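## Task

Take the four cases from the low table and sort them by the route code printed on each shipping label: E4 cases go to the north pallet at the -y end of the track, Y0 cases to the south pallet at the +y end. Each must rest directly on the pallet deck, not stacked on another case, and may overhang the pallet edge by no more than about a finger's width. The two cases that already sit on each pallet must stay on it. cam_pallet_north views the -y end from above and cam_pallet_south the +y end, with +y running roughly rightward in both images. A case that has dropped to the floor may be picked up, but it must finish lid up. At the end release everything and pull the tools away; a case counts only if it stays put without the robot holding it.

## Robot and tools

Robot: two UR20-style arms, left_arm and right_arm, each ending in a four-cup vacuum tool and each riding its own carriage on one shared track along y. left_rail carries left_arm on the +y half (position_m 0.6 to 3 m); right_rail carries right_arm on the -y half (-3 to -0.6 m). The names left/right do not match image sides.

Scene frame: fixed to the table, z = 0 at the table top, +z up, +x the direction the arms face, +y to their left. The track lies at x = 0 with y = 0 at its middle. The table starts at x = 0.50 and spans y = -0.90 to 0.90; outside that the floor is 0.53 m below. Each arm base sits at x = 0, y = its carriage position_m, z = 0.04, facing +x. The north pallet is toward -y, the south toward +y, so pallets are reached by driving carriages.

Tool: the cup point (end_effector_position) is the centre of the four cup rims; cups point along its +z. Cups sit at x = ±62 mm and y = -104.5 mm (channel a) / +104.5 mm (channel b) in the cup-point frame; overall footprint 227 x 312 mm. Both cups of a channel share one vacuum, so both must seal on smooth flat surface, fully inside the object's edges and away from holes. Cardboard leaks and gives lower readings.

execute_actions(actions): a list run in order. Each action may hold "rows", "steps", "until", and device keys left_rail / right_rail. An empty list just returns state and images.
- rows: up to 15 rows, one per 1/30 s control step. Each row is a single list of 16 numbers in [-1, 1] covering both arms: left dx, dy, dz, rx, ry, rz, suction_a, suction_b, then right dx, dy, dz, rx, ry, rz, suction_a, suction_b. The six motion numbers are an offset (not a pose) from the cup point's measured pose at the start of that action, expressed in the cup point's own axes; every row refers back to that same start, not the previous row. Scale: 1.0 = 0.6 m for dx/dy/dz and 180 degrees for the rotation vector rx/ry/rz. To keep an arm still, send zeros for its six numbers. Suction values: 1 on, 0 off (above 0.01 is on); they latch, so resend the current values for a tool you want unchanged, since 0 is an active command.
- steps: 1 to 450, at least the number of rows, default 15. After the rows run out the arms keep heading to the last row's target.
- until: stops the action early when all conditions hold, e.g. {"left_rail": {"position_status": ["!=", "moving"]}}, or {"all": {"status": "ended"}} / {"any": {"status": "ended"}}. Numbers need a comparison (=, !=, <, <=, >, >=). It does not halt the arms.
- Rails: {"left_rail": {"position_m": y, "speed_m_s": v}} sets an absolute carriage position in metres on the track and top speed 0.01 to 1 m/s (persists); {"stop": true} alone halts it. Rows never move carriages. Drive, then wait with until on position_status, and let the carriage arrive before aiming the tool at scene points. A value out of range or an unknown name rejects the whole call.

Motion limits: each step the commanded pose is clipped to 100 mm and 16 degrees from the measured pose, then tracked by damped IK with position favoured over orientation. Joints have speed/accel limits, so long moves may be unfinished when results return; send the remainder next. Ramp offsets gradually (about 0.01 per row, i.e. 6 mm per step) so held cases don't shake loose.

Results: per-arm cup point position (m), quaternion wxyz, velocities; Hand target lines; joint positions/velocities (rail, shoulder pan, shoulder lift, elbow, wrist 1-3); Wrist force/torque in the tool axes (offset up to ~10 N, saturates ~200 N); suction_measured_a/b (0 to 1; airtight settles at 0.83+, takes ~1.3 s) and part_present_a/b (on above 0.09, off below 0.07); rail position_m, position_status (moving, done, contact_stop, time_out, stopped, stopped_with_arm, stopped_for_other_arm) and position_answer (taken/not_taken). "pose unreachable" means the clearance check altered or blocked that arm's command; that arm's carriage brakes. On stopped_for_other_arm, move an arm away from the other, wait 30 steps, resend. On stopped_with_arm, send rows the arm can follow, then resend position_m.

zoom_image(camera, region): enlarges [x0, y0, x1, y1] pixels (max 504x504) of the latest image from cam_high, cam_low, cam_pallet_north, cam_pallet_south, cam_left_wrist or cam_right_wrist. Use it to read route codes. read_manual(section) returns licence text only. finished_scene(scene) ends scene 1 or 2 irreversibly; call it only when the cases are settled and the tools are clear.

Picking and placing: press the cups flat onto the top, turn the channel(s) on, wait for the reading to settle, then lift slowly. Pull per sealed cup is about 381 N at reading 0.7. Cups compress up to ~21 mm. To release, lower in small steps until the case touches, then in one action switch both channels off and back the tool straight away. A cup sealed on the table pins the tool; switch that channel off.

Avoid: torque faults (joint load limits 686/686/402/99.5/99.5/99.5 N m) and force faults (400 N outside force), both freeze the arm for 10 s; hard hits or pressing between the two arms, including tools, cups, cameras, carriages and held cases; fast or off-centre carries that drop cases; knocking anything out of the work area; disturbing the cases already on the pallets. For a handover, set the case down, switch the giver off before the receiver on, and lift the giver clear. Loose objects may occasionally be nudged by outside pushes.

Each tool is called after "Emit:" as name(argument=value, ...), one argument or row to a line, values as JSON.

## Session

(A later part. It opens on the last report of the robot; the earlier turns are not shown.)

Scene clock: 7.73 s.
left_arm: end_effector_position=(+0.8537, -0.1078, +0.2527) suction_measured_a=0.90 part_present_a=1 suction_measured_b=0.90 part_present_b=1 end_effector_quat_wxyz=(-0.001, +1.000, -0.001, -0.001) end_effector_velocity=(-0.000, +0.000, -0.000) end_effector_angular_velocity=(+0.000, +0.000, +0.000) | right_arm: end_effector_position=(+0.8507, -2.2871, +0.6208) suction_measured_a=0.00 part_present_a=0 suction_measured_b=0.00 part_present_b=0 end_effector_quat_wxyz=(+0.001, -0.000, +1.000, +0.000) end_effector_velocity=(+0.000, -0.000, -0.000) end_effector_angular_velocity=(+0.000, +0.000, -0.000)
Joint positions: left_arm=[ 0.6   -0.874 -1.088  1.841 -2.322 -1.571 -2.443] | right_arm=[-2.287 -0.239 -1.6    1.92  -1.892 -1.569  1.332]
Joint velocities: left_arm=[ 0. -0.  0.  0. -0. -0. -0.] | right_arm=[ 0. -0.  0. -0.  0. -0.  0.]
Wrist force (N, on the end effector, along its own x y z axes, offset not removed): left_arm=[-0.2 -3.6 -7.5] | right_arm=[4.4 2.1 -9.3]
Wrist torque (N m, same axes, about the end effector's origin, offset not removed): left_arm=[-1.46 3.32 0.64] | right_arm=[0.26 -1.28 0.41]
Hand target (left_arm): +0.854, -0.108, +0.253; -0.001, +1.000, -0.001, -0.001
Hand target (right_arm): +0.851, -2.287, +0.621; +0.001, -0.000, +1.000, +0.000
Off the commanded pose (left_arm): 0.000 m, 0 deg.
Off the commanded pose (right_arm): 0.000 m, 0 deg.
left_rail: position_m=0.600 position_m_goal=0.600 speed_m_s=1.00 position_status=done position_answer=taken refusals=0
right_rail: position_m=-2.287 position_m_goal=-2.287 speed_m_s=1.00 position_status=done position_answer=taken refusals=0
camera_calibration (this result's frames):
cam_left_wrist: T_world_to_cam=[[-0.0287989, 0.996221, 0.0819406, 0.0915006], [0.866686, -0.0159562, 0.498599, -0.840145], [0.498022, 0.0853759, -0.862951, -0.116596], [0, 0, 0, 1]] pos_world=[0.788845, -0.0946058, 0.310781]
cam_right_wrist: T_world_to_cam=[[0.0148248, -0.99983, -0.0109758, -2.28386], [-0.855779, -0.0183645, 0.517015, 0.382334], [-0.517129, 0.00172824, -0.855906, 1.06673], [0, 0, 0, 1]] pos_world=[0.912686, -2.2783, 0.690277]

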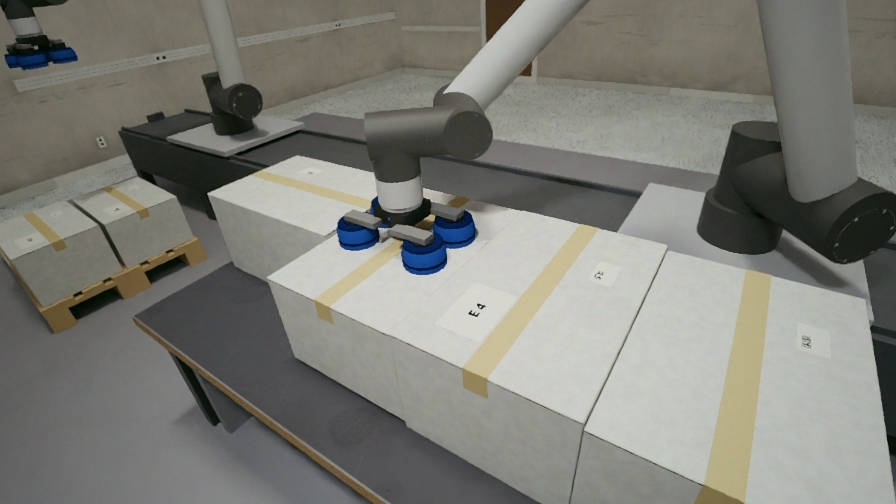

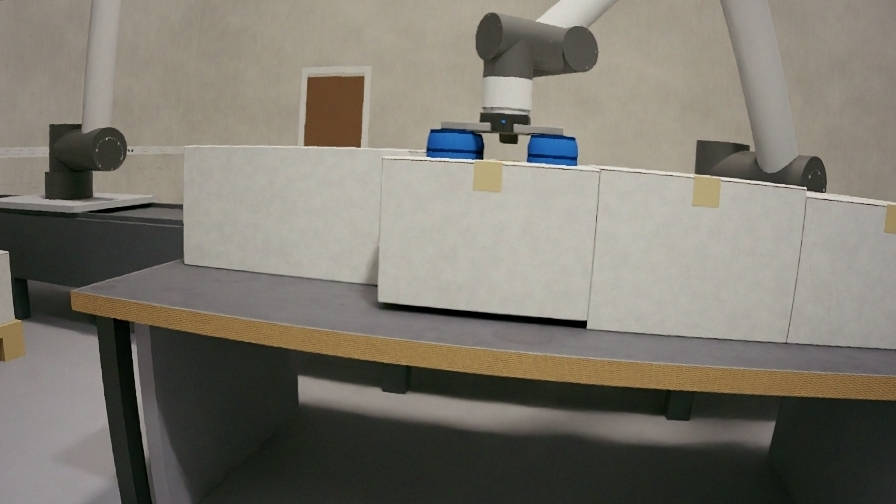

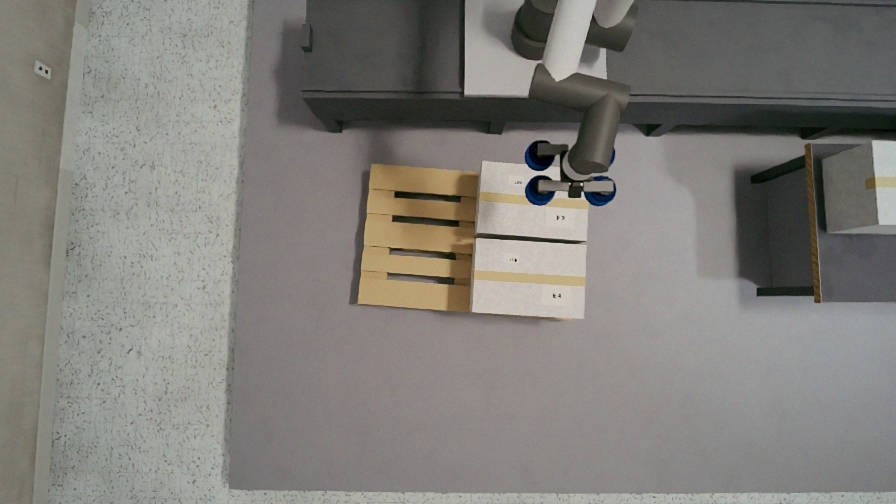

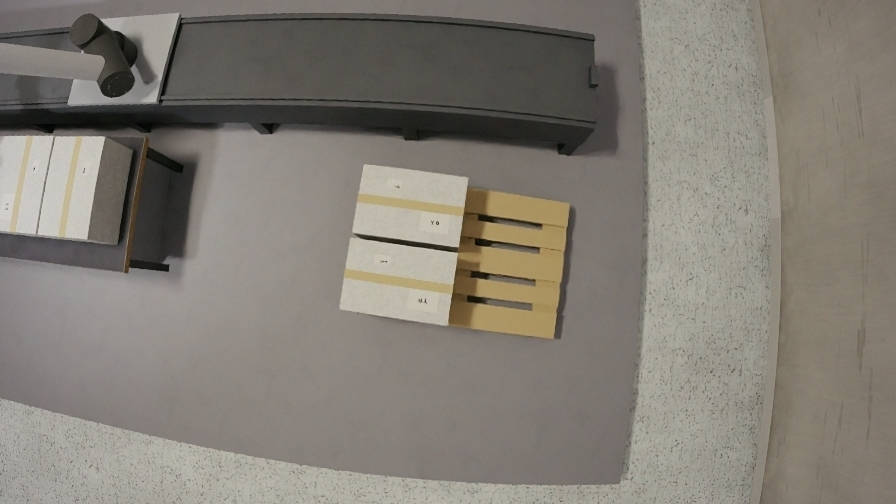

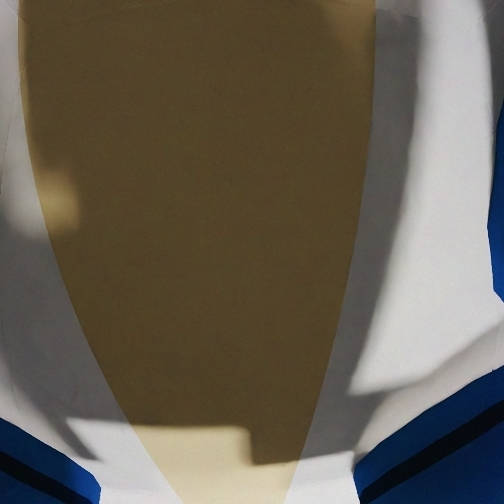

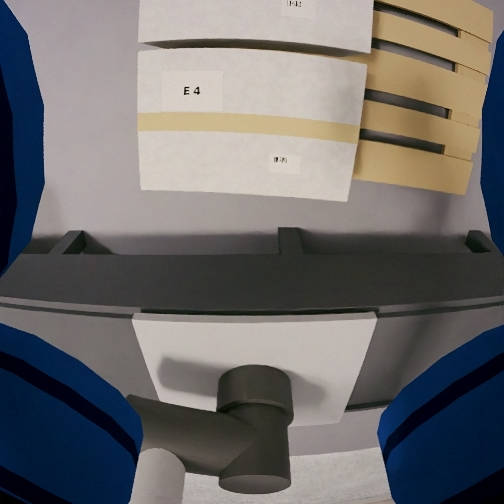

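Emit:
execute_actions(
  actions=[
    {"rows":[[0,0,-0.01,0,0,0,1,1,0,0,0,0,0,0,0,0],[0,0,-0.03,0,0,0,1,1,0,0,0,0,0,0,0,0],[0,0,-0.06,0,0,0,1,1,0,0,0,0,0,0,0,0],[0,0,-0.09,0,0,0,1,1,0,0,0,0,0,0,0,0],[0,0,-0.13,0,0,0,1,1,0,0,0,0,0,0,0,0],[0,0,-0.17,0,0,0,1,1,0,0,0,0,0,0,0,0],[0,0,-0.21,0,0,0,1,1,0,0,0,0,0,0,0,0],[0,0,-0.25,0,0,0,1,1,0,0,0,0,0,0,0,0],[0,0,-0.3,0,0,0,1,1,0,0,0,0,0,0,0,0],[0,0,-0.35,0,0,0,1,1,0,0,0,0,0,0,0,0],[0,0,-0.4,0,0,0,1,1,0,0,0,0,0,0,0,0],[0,0,-0.45,0,0,0,1,1,0,0,0,0,0,0,0,0],[0,0,-0.53,0,0,0,1,1,0,0,0,0,0,0,0,0]],"steps":30},
    {"rows":[[0,-0.05,0,0,0,-0.03,1,1,0,0,0,0,0,0,0,0],[0,-0.1,0,0,0,-0.06,1,1,0,0,0,0,0,0,0,0],[-0.08,-1,0,0,0,-0.483,1,1,0,0.46,0.28,0,0,0,0,0]],"left_rail":{"position_m":3.0},"right_rail":{"position_m":-0.6},"steps":55},
    {"rows":[[0.417,0,0.55,0,0,0,1,1,0,1,0,0,0,0,0,0]],"steps":38},
    {"rows":[[0,0,0.1,0,0,0,1,1,0,0,0,0,0,0,0,0],[0,0,0.57,0,0,0,1,1,0,0,0,0,0,0,0,0]],"steps":32},
  ],
)

Emit:
zoom_image(
  camera="cam_pallet_south",
  region=[320, 150, 620, 350],
)

Scene clock: 13.73 s.
left_arm: end_effector_position=(+0.8191, +3.1413, -0.1003) suction_measured_a=0.90 part_present_a=1 suction_measured_b=0.90 part_present_b=1 end_effector_quat_wxyz=(-0.001, +0.727, +0.687, -0.001) end_effector_velocity=(+0.001, +0.000, -0.003) end_effector_angular_velocity=(+0.000, -0.001, +0.000) | right_arm: end_effector_position=(+0.8491, +0.2746, +0.4527) suction_measured_a=0.00 part_present_a=0 suction_measured_b=0.00 part_present_b=0 end_effector_quat_wxyz=(+0.000, -0.000, +1.000, +0.001) end_effector_velocity=(-0.000, -0.000, +0.000) end_effector_angular_velocity=(+0.000, +0.000, -0.000)
Joint positions: left_arm=[ 3.    -0.073 -0.832  2.31  -3.047 -1.571 -3.159] | right_arm=[-0.6    0.634 -1.112  1.549 -2.01  -1.569  2.204]
Joint velocities: left_arm=[ 0.     0.     0.005 -0.002 -0.004  0.     0.   ] | right_arm=[ 0. -0. -0.  0. -0.  0.  0.]
Wrist force (N, on the end effector, along its own x y z axes, offset not removed): left_arm=[0.8 -6.6 -6.2] | right_arm=[0.6 5.8 -3.1]
Wrist torque (N m, same axes, about the end effector's origin, offset not removed): left_arm=[-1.65 3.46 0.65] | right_arm=[0.73 -0.91 0.20]
Hand target (left_arm): +0.819, +3.141, -0.101; -0.001, +0.727, +0.687, -0.001
Hand target (right_arm): +0.849, +0.274, +0.453; +0.000, -0.000, +1.000, +0.001
Off the commanded pose (left_arm): 0.001 m, 0 deg.
Off the commanded pose (right_arm): 0.000 m, 0 deg.
left_rail: position_m=3.000 position_m_goal=3.000 speed_m_s=1.00 position_status=done position_answer=taken refusals=0
right_rail: position_m=-0.600 position_m_goal=-0.600 speed_m_s=1.00 position_status=done position_answer=taken refusals=0
camera_calibration (this result's frames):
cam_left_wrist: T_world_to_cam=[[-0.996299, 0.0244646, 0.0823962, 0.72768], [0.0625533, 0.863831, 0.499884, -2.68719], [-0.0589469, 0.503188, -0.862164, -1.53761], [0, 0, 0, 1]] pos_world=[0.802442, 3.07718, -0.0423524]
cam_right_wrist: T_world_to_cam=[[0.0151373, -0.999806, -0.0125789, 0.276064], [-0.855237, -0.019464, 0.517871, 0.514407], [-0.518015, 0.00291875, -0.855366, 0.917785], [0, 0, 0, 1]] pos_world=[0.911188, 0.283345, 0.522119]

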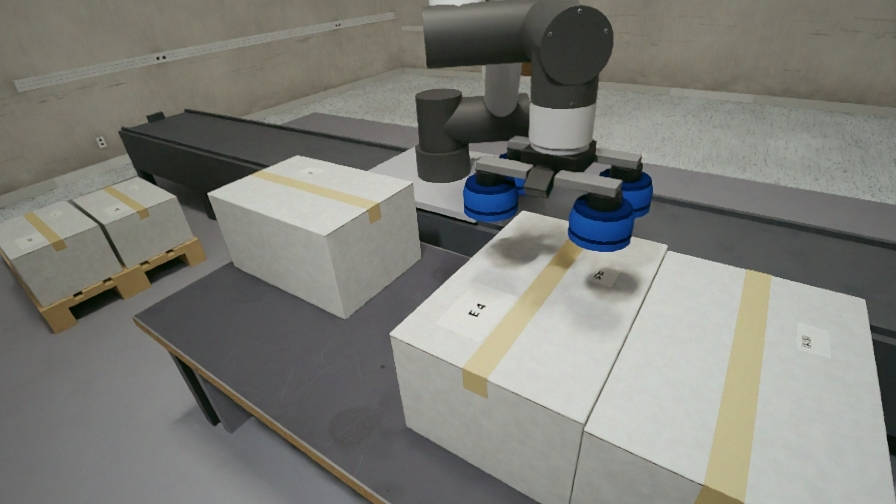

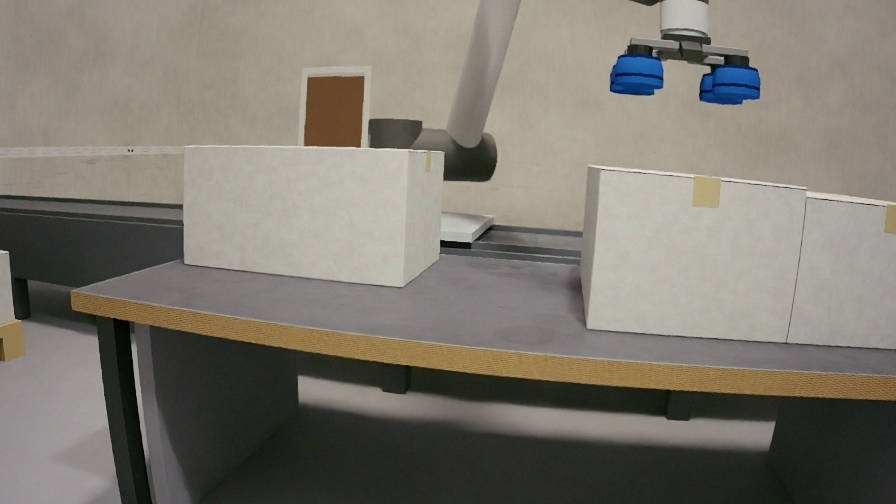

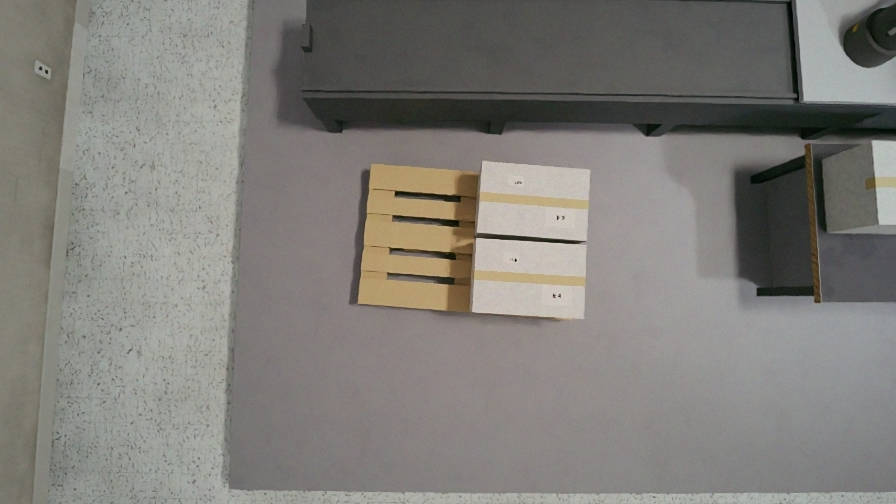

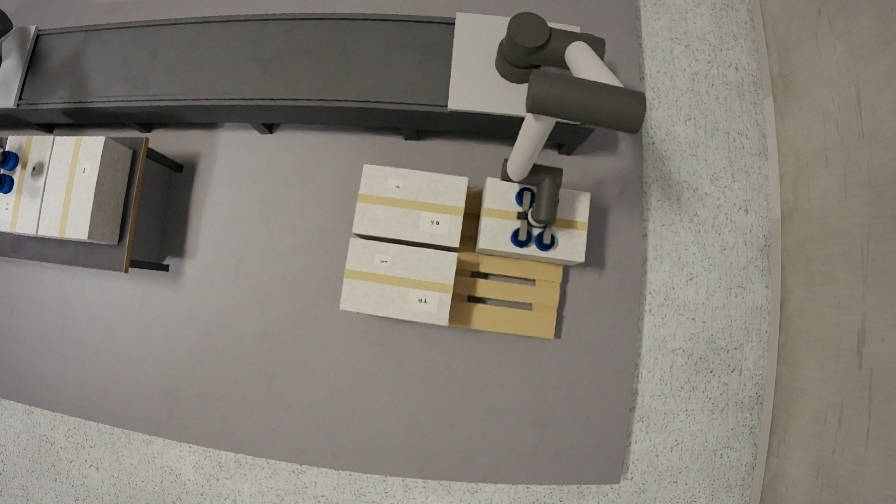

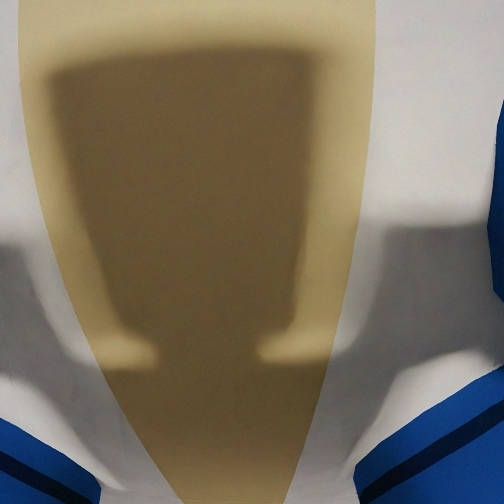

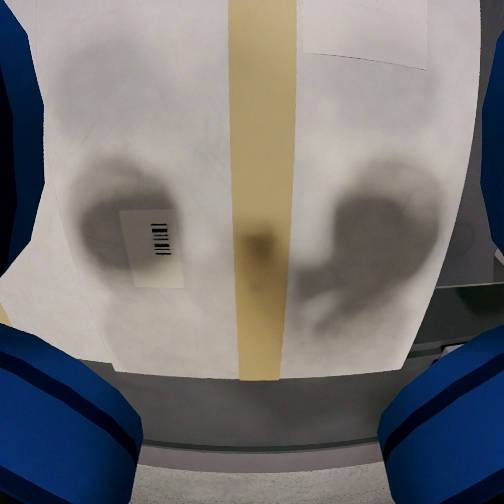

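Region (320, 150, 620, 350) of cam_pallet_south's 896x504 image, scaled by 1.680, with more detail than that image has.

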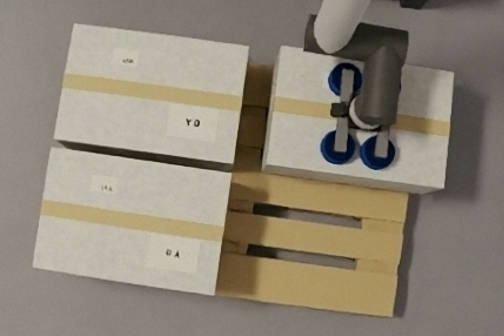

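Emit:
execute_actions(
  actions=[
    {"rows":[[-0.02,0.01,0,0,0,0,1,1,-0.01,0,0.1,0,0,0,0,0],[-0.04,0.01,0,0,0,0,1,1,-0.01,0,0.25,0,0,0,0,0],[-0.06,0.01,0,0,0,0,1,1,-0.01,0,0.25,0,0,0,0,0],[-0.08,0.01,0,0,0,0,1,1,-0.01,0,0.25,0,0,0,0,0],[-0.095,0.01,0.02,0,0,0,1,1,-0.01,0,0.25,0,0,0,0,0]],"steps":24},
    {"rows":[[0,0,0.01,0,0,0,1,1,0,0,0.01,0,0,0,1,1],[0,0,0.02,0,0,0,1,1,0,0,0.02,0,0,0,1,1],[0,0,0.03,0,0,0,1,1,0,0,0.03,0,0,0,1,1],[0,0,0.04,0,0,0,1,1,0,0,0.04,0,0,0,1,1],[0,0,0.045,0,0,0,1,1,0,0,0.055,0,0,0,1,1],[0,0,0.05,0,0,0,1,1,0,0,0.055,0,0,0,1,1]],"steps":28},
  ],
)

Scene clock: 16.00 s.
left_arm: end_effector_position=(+0.8219, +3.0842, -0.1422) suction_measured_a=0.90 part_present_a=1 suction_measured_b=0.90 part_present_b=1 end_effector_quat_wxyz=(-0.001, +0.727, +0.687, -0.001) end_effector_velocity=(+0.000, -0.000, -0.000) end_effector_angular_velocity=(+0.000, +0.000, +0.000) | right_arm: end_effector_position=(+0.8553, +0.2746, +0.2697) suction_measured_a=0.93 part_present_a=1 suction_measured_b=0.93 part_present_b=1 end_effector_quat_wxyz=(+0.000, -0.000, +1.000, +0.001) end_effector_velocity=(+0.000, +0.000, +0.000) end_effector_angular_velocity=(+0.000, -0.000, +0.000)
Joint positions: left_arm=[ 3.    -0.144 -0.767  2.308 -3.109 -1.571 -3.229] | right_arm=[-0.6    0.631 -0.997  1.65  -2.226 -1.569  2.201]
Joint velocities: left_arm=[ 0. -0.  0. -0. -0.  0. -0.] | right_arm=[ 0.  0. -0. -0. -0.  0.  0.]
Wrist force (N, on the end effector, along its own x y z axes, offset not removed): left_arm=[1.2 -7.6 -7.0] | right_arm=[7.1 4.9 27.2]
Wrist torque (N m, same axes, about the end effector's origin, offset not removed): left_arm=[-1.76 3.36 0.62] | right_arm=[-0.15 6.10 0.13]
Hand target (left_arm): +0.822, +3.084, -0.142; -0.001, +0.727, +0.687, -0.001
Hand target (right_arm): +0.855, +0.275, +0.270; +0.001, -0.000, +1.000, +0.001
Off the commanded pose (left_arm): 0.000 m, 0 deg.
Off the commanded pose (right_arm): 0.000 m, 0 deg.
left_rail: position_m=3.000 position_m_goal=3.000 speed_m_s=1.00 position_status=done position_answer=taken refusals=0
right_rail: position_m=-0.600 position_m_goal=-0.600 speed_m_s=1.00 position_status=done position_answer=taken refusals=0
camera_calibration (this result's frames):
cam_left_wrist: T_world_to_cam=[[-0.996305, 0.0243825, 0.0823473, 0.735622], [0.0624626, 0.863793, 0.49996, -2.61692], [-0.0589407, 0.503257, -0.862125, -1.54505], [0, 0, 0, 1]] pos_world=[0.805298, 3.0201, -0.0842481]
cam_right_wrist: T_world_to_cam=[[0.0150903, -0.999808, -0.0125154, 0.273681], [-0.85523, -0.0193909, 0.517885, 0.614432], [-0.518029, 0.00288849, -0.855358, 0.764466], [0, 0, 0, 1]] pos_world=[0.917366, 0.283334, 0.339112]

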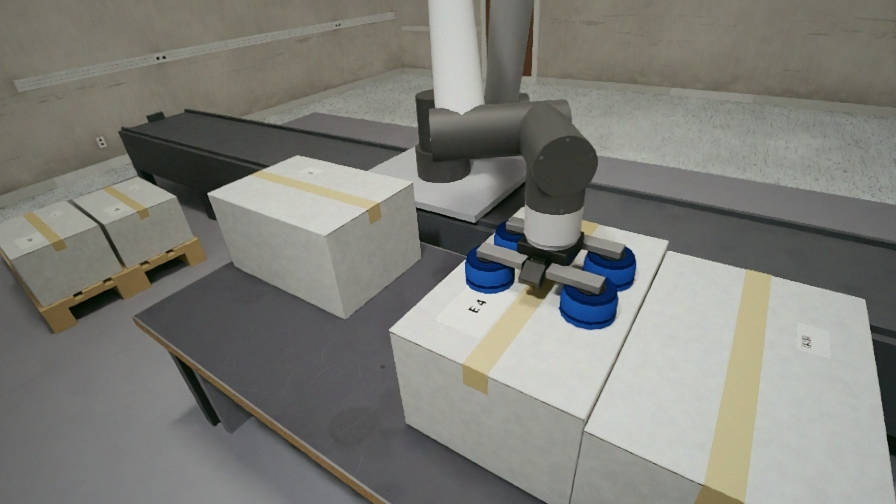

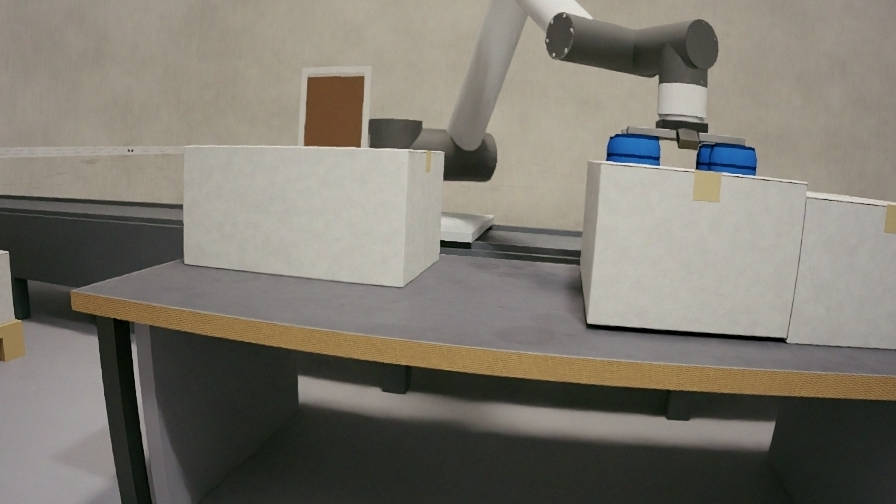

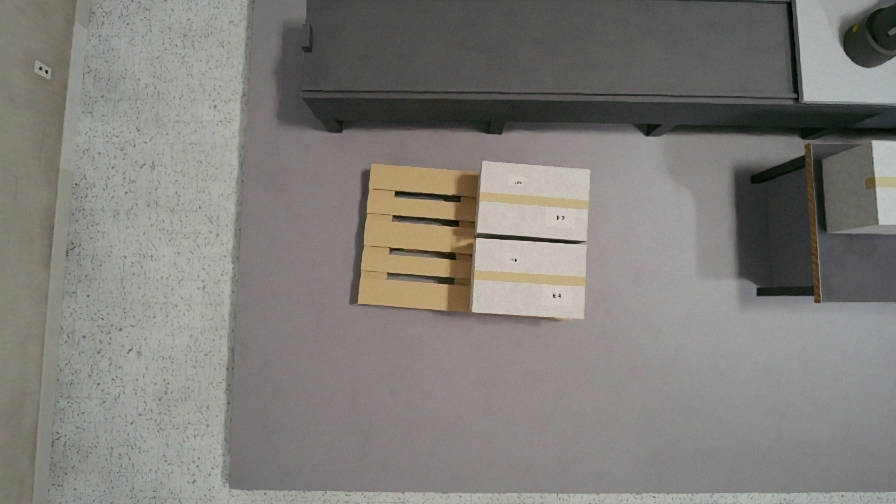

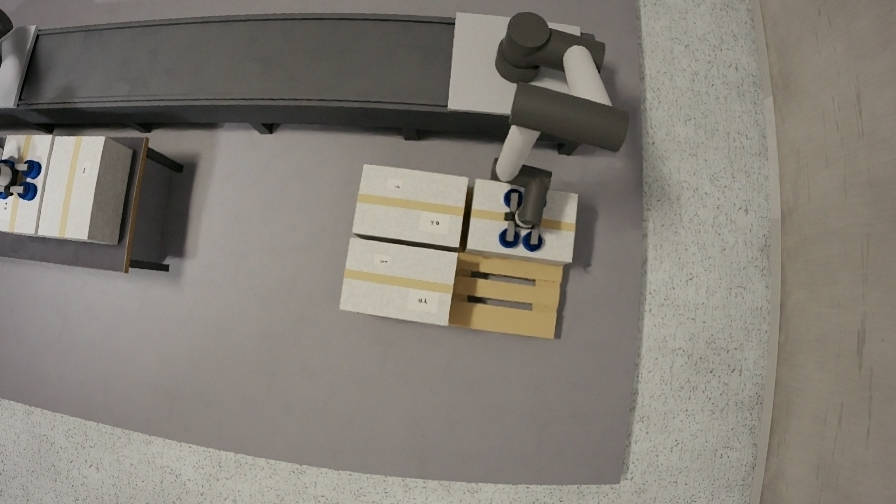

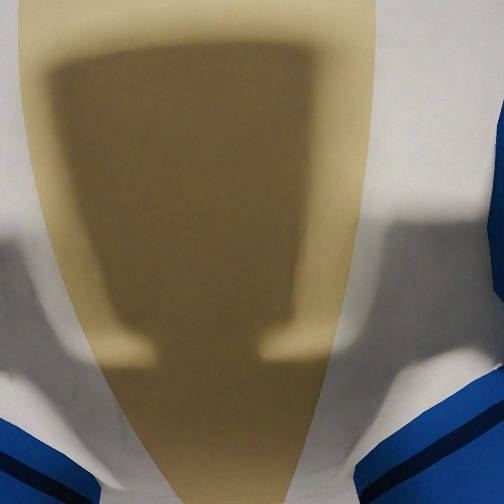

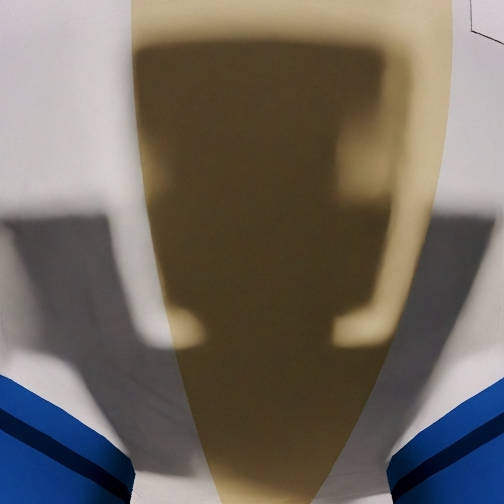

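Lift C while nudging left down.

Emit:
execute_actions(
  actions=[
    {"rows":[[0,0,0.003,0,0,0,1,1,0,-0.01,-0.02,0,0,0,1,1],[0,0,0.005,0,0,0,1,1,0,-0.02,-0.05,0,0,0,1,1],[0,0,0.005,0,0,0,1,1,0,-0.03,-0.09,0,0,0,1,1],[0,0,0.005,0,0,0,1,1,0,-0.05,-0.13,0,0,0,1,1],[0,0,0.005,0,0,0,1,1,0,-0.07,-0.18,0,0,0,1,1],[0,0,0.005,0,0,0,1,1,0,-0.3,-0.56,0,0,0,1,1]],"steps":30},
  ],
)

Scene clock: 17.30 s.
left_arm: end_effector_position=(+0.8219, +3.0842, -0.1452) suction_measured_a=0.90 part_present_a=1 suction_measured_b=0.90 part_present_b=1 end_effector_quat_wxyz=(-0.001, +0.727, +0.687, -0.001) end_effector_velocity=(-0.000, +0.000, -0.000) end_effector_angular_velocity=(+0.000, +0.000, -0.000) | right_arm: end_effector_position=(+0.8551, +0.0949, +0.6045) suction_measured_a=0.93 part_present_a=1 suction_measured_b=0.93 part_present_b=1 end_effector_quat_wxyz=(+0.000, -0.000, +1.000, +0.001) end_effector_velocity=(-0.000, -0.007, +0.011) end_effector_angular_velocity=(-0.001, +0.002, +0.001)
Joint positions: left_arm=[ 3.    -0.144 -0.763  2.307 -3.113 -1.571 -3.229] | right_arm=[-0.6    0.499 -1.304  1.604 -1.873 -1.569  2.069]
Joint velocities: left_arm=[ 0.  0.  0. -0. -0.  0.  0.] | right_arm=[ 0.    -0.006 -0.008 -0.006  0.016 -0.    -0.007]
Wrist force (N, on the end effector, along its own x y z axes, offset not removed): left_arm=[0.8 -6.3 -7.1] | right_arm=[4.9 4.2 22.0]
Wrist torque (N m, same axes, about the end effector's origin, offset not removed): left_arm=[-1.66 3.48 0.59] | right_arm=[0.67 5.37 0.34]
Hand target (left_arm): +0.822, +3.084, -0.145; -0.001, +0.727, +0.687, -0.001
Hand target (right_arm): +0.855, +0.094, +0.606; +0.001, -0.000, +1.000, +0.001
Off the commanded pose (left_arm): 0.000 m, 0 deg.
Off the commanded pose (right_arm): 0.001 m, 0 deg.
left_rail: position_m=3.000 position_m_goal=3.000 speed_m_s=1.00 position_status=done position_answer=taken refusals=0
right_rail: position_m=-0.600 position_m_goal=-0.600 speed_m_s=1.00 position_status=done position_answer=taken refusals=0
camera_calibration (this result's frames):
cam_left_wrist: T_world_to_cam=[[-0.996305, 0.024382, 0.0823463, 0.735868], [0.0624616, 0.863793, 0.49996, -2.61542], [-0.0589401, 0.503257, -0.862125, -1.54763], [0, 0, 0, 1]] pos_world=[0.805296, 3.0201, -0.087243]
cam_right_wrist: T_world_to_cam=[[0.0150451, -0.99981, -0.0124281, 0.0982278], [-0.855282, -0.0193068, 0.517802, 0.437491], [-0.517944, 0.00283914, -0.85541, 1.05119], [0, 0, 0, 1]] pos_world=[0.917156, 0.103671, 0.673882]

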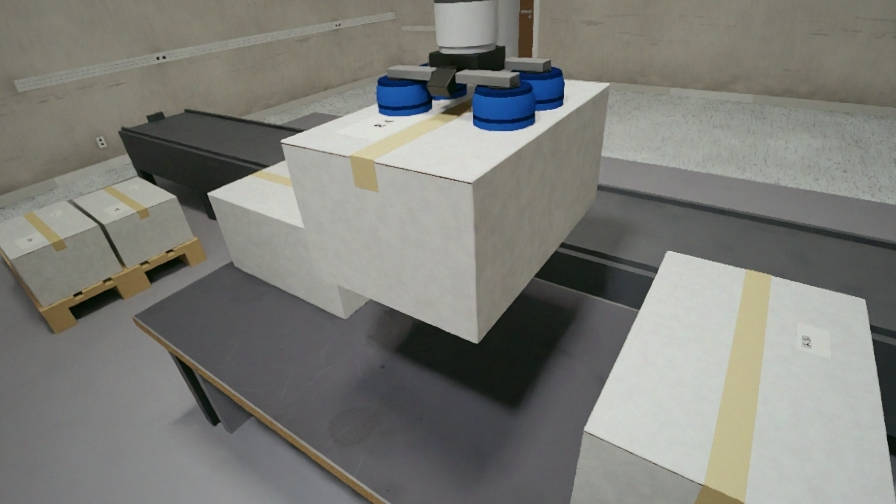

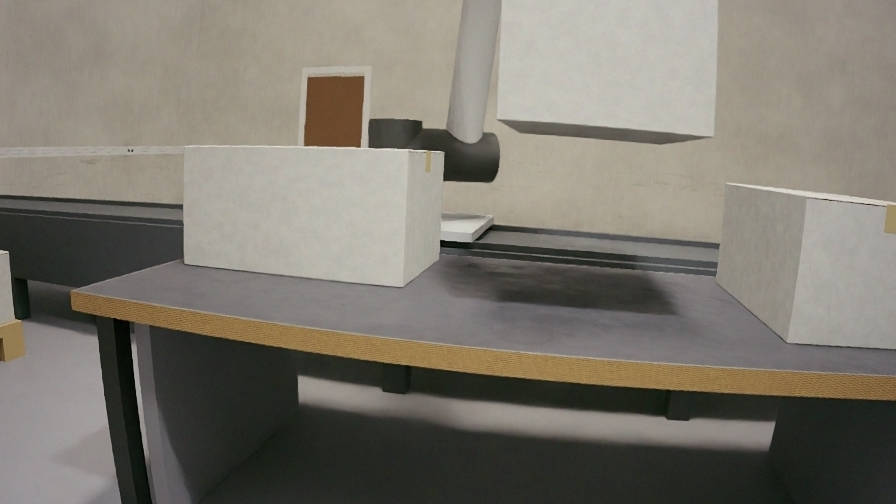

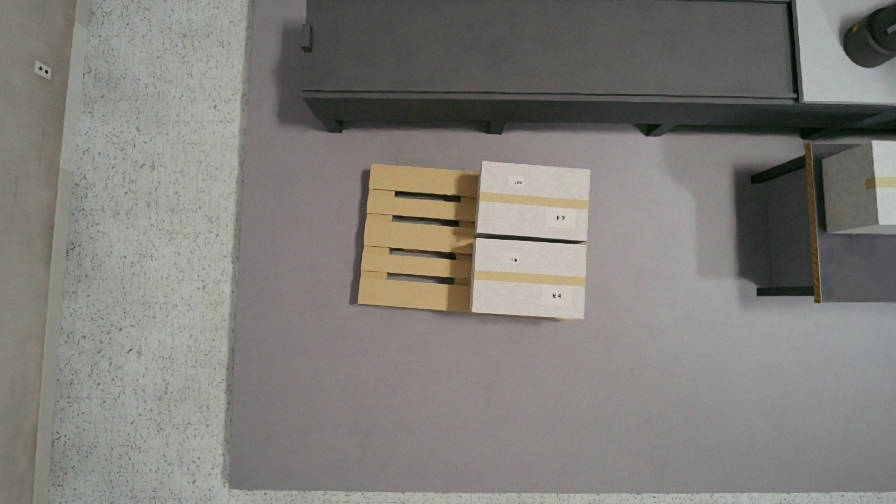

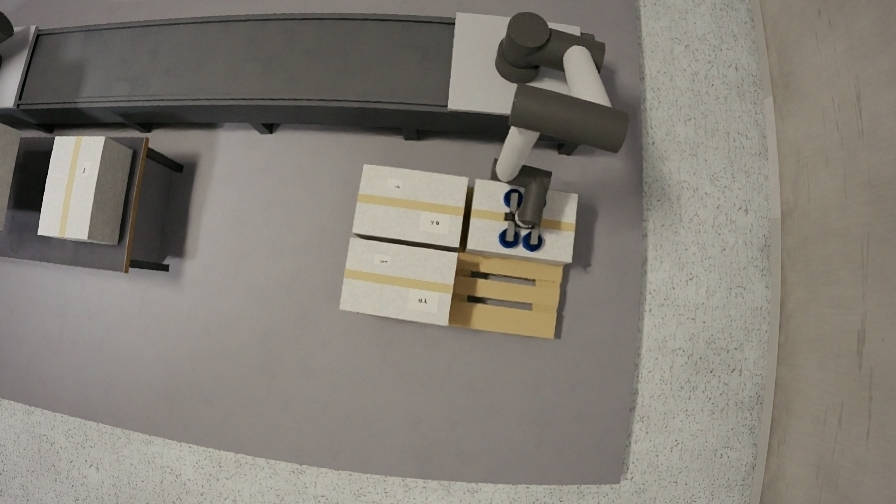

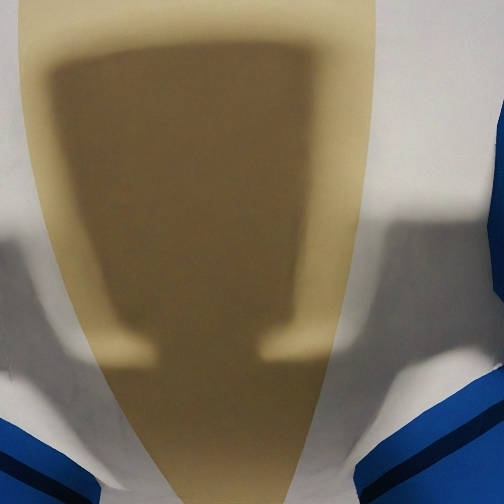

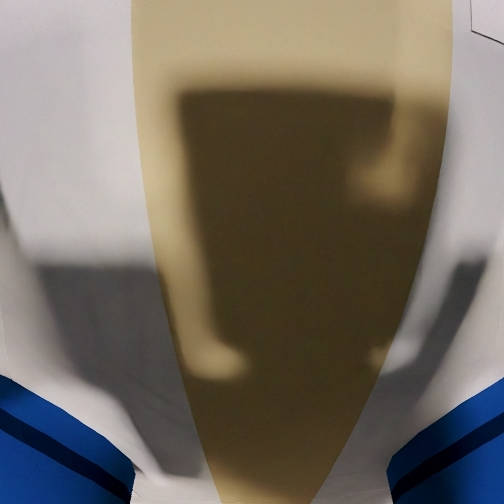

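Emit:
execute_actions(
  actions=[
    {"rows":[[0,0,0.004,0,0,0,1,1,0,-0.05,0,0,0,0.03,1,1],[0,0,0.004,0,0,0,1,1,0,-0.1,0,0,0,0.06,1,1],[0,0,0.004,0,0,0,1,1,0.158,-1,0,0,0,0.521,1,1]],"right_rail":{"position_m":-3.0},"steps":52},
  ],
)

Scene clock: 19.30 s.
left_arm: end_effector_position=(+0.8219, +3.0842, -0.1476) suction_measured_a=0.90 part_present_a=1 suction_measured_b=0.90 part_present_b=1 end_effector_quat_wxyz=(-0.001, +0.727, +0.687, -0.001) end_effector_velocity=(+0.000, -0.000, -0.000) end_effector_angular_velocity=(+0.000, +0.000, +0.000) | right_arm: end_effector_position=(+0.7608, -1.9543, +0.6042) suction_measured_a=0.93 part_present_a=1 suction_measured_b=0.93 part_present_b=1 end_effector_quat_wxyz=(+0.000, +0.730, +0.684, +0.001) end_effector_velocity=(-0.000, -1.001, -0.000) end_effector_angular_velocity=(-0.001, +0.000, -0.000)
Joint positions: left_arm=[ 3.    -0.144 -0.759  2.306 -3.116 -1.571 -3.229] | right_arm=[-2.049 -0.142 -1.697  2.031 -1.907 -1.569  3.065]
Joint velocities: left_arm=[ 0.  0.  0. -0. -0. -0. -0.] | right_arm=[-1.    -0.001 -0.     0.     0.    -0.001 -0.   ]
Wrist force (N, on the end effector, along its own x y z axes, offset not removed): left_arm=[6.4 -13.5 -30.8] | right_arm=[4.4 5.8 29.3]
Wrist torque (N m, same axes, about the end effector's origin, offset not removed): left_arm=[-3.64 -0.08 1.28] | right_arm=[0.68 5.66 0.27]
Hand target (left_arm): +0.822, +3.084, -0.148; -0.001, +0.727, +0.687, -0.001
Hand target (right_arm): +0.761, -2.005, +0.604; +0.000, +0.730, +0.684, +0.001
Off the commanded pose (left_arm): 0.000 m, 0 deg.
Off the commanded pose (right_arm): 0.001 m, 0 deg.
left_rail: position_m=3.000 position_m_goal=3.000 speed_m_s=1.00 position_status=done position_answer=taken refusals=0
right_rail: position_m=-2.049 position_m_goal=-3.000 speed_m_s=1.00 position_status=moving position_answer=taken refusals=0
camera_calibration (this result's frames):
cam_left_wrist: T_world_to_cam=[[-0.996307, 0.0243824, 0.0823292, 0.736065], [0.0624533, 0.863794, 0.499959, -2.61422], [-0.0589253, 0.503254, -0.862127, -1.5497], [0, 0, 0, 1]] pos_world=[0.805297, 3.0201, -0.0896357]
cam_right_wrist: T_world_to_cam=[[-0.998633, 0.0508487, -0.0120698, 0.875091], [0.0371624, 0.853298, 0.520097, 1.3424], [0.0367454, 0.518938, -0.854022, 1.59371], [0, 0, 0, 1]] pos_world=[0.765447, -2.017, 0.673451]

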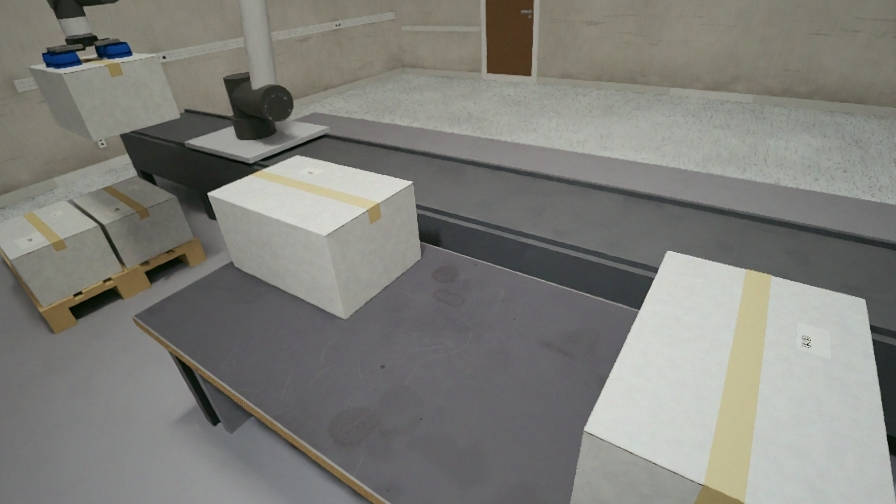

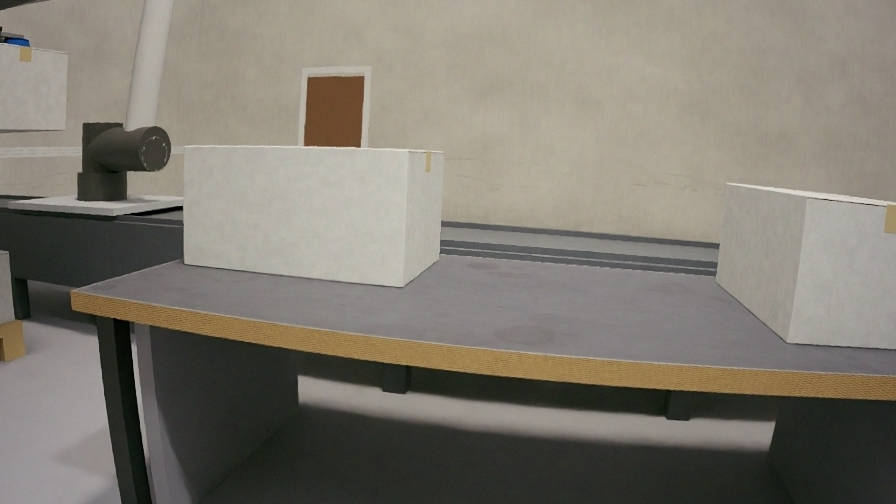

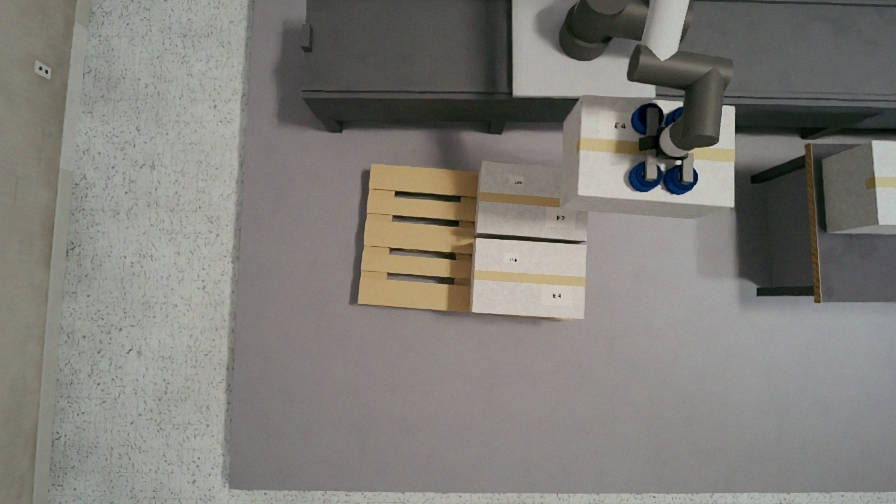

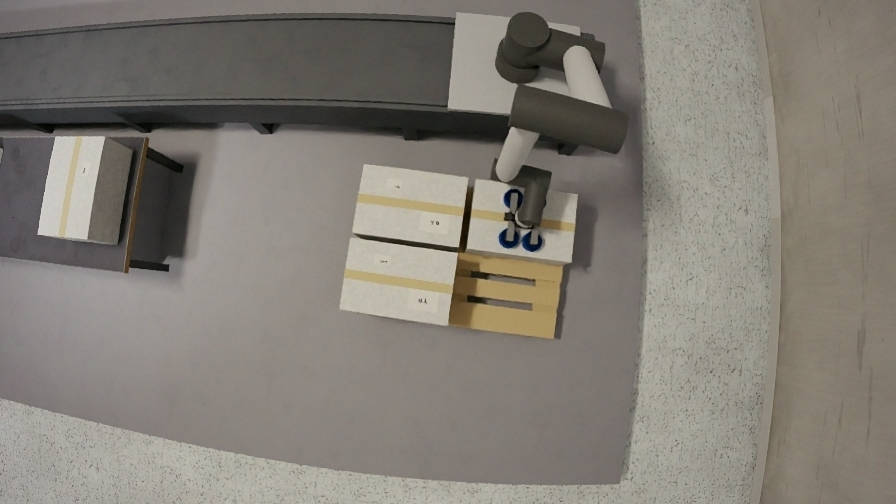

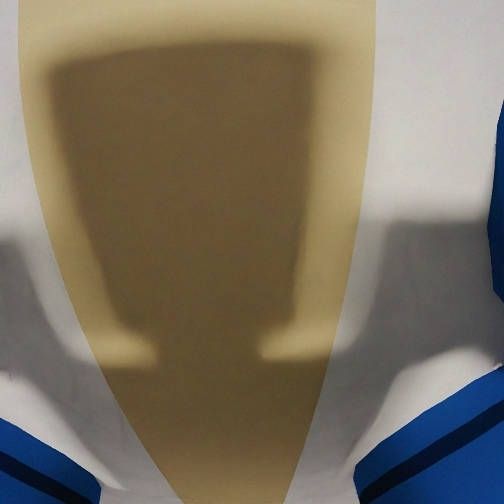

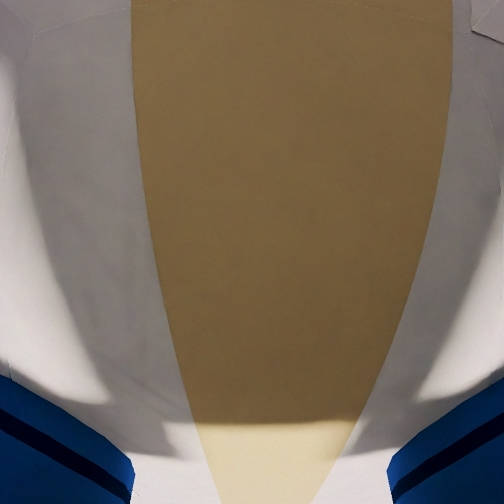

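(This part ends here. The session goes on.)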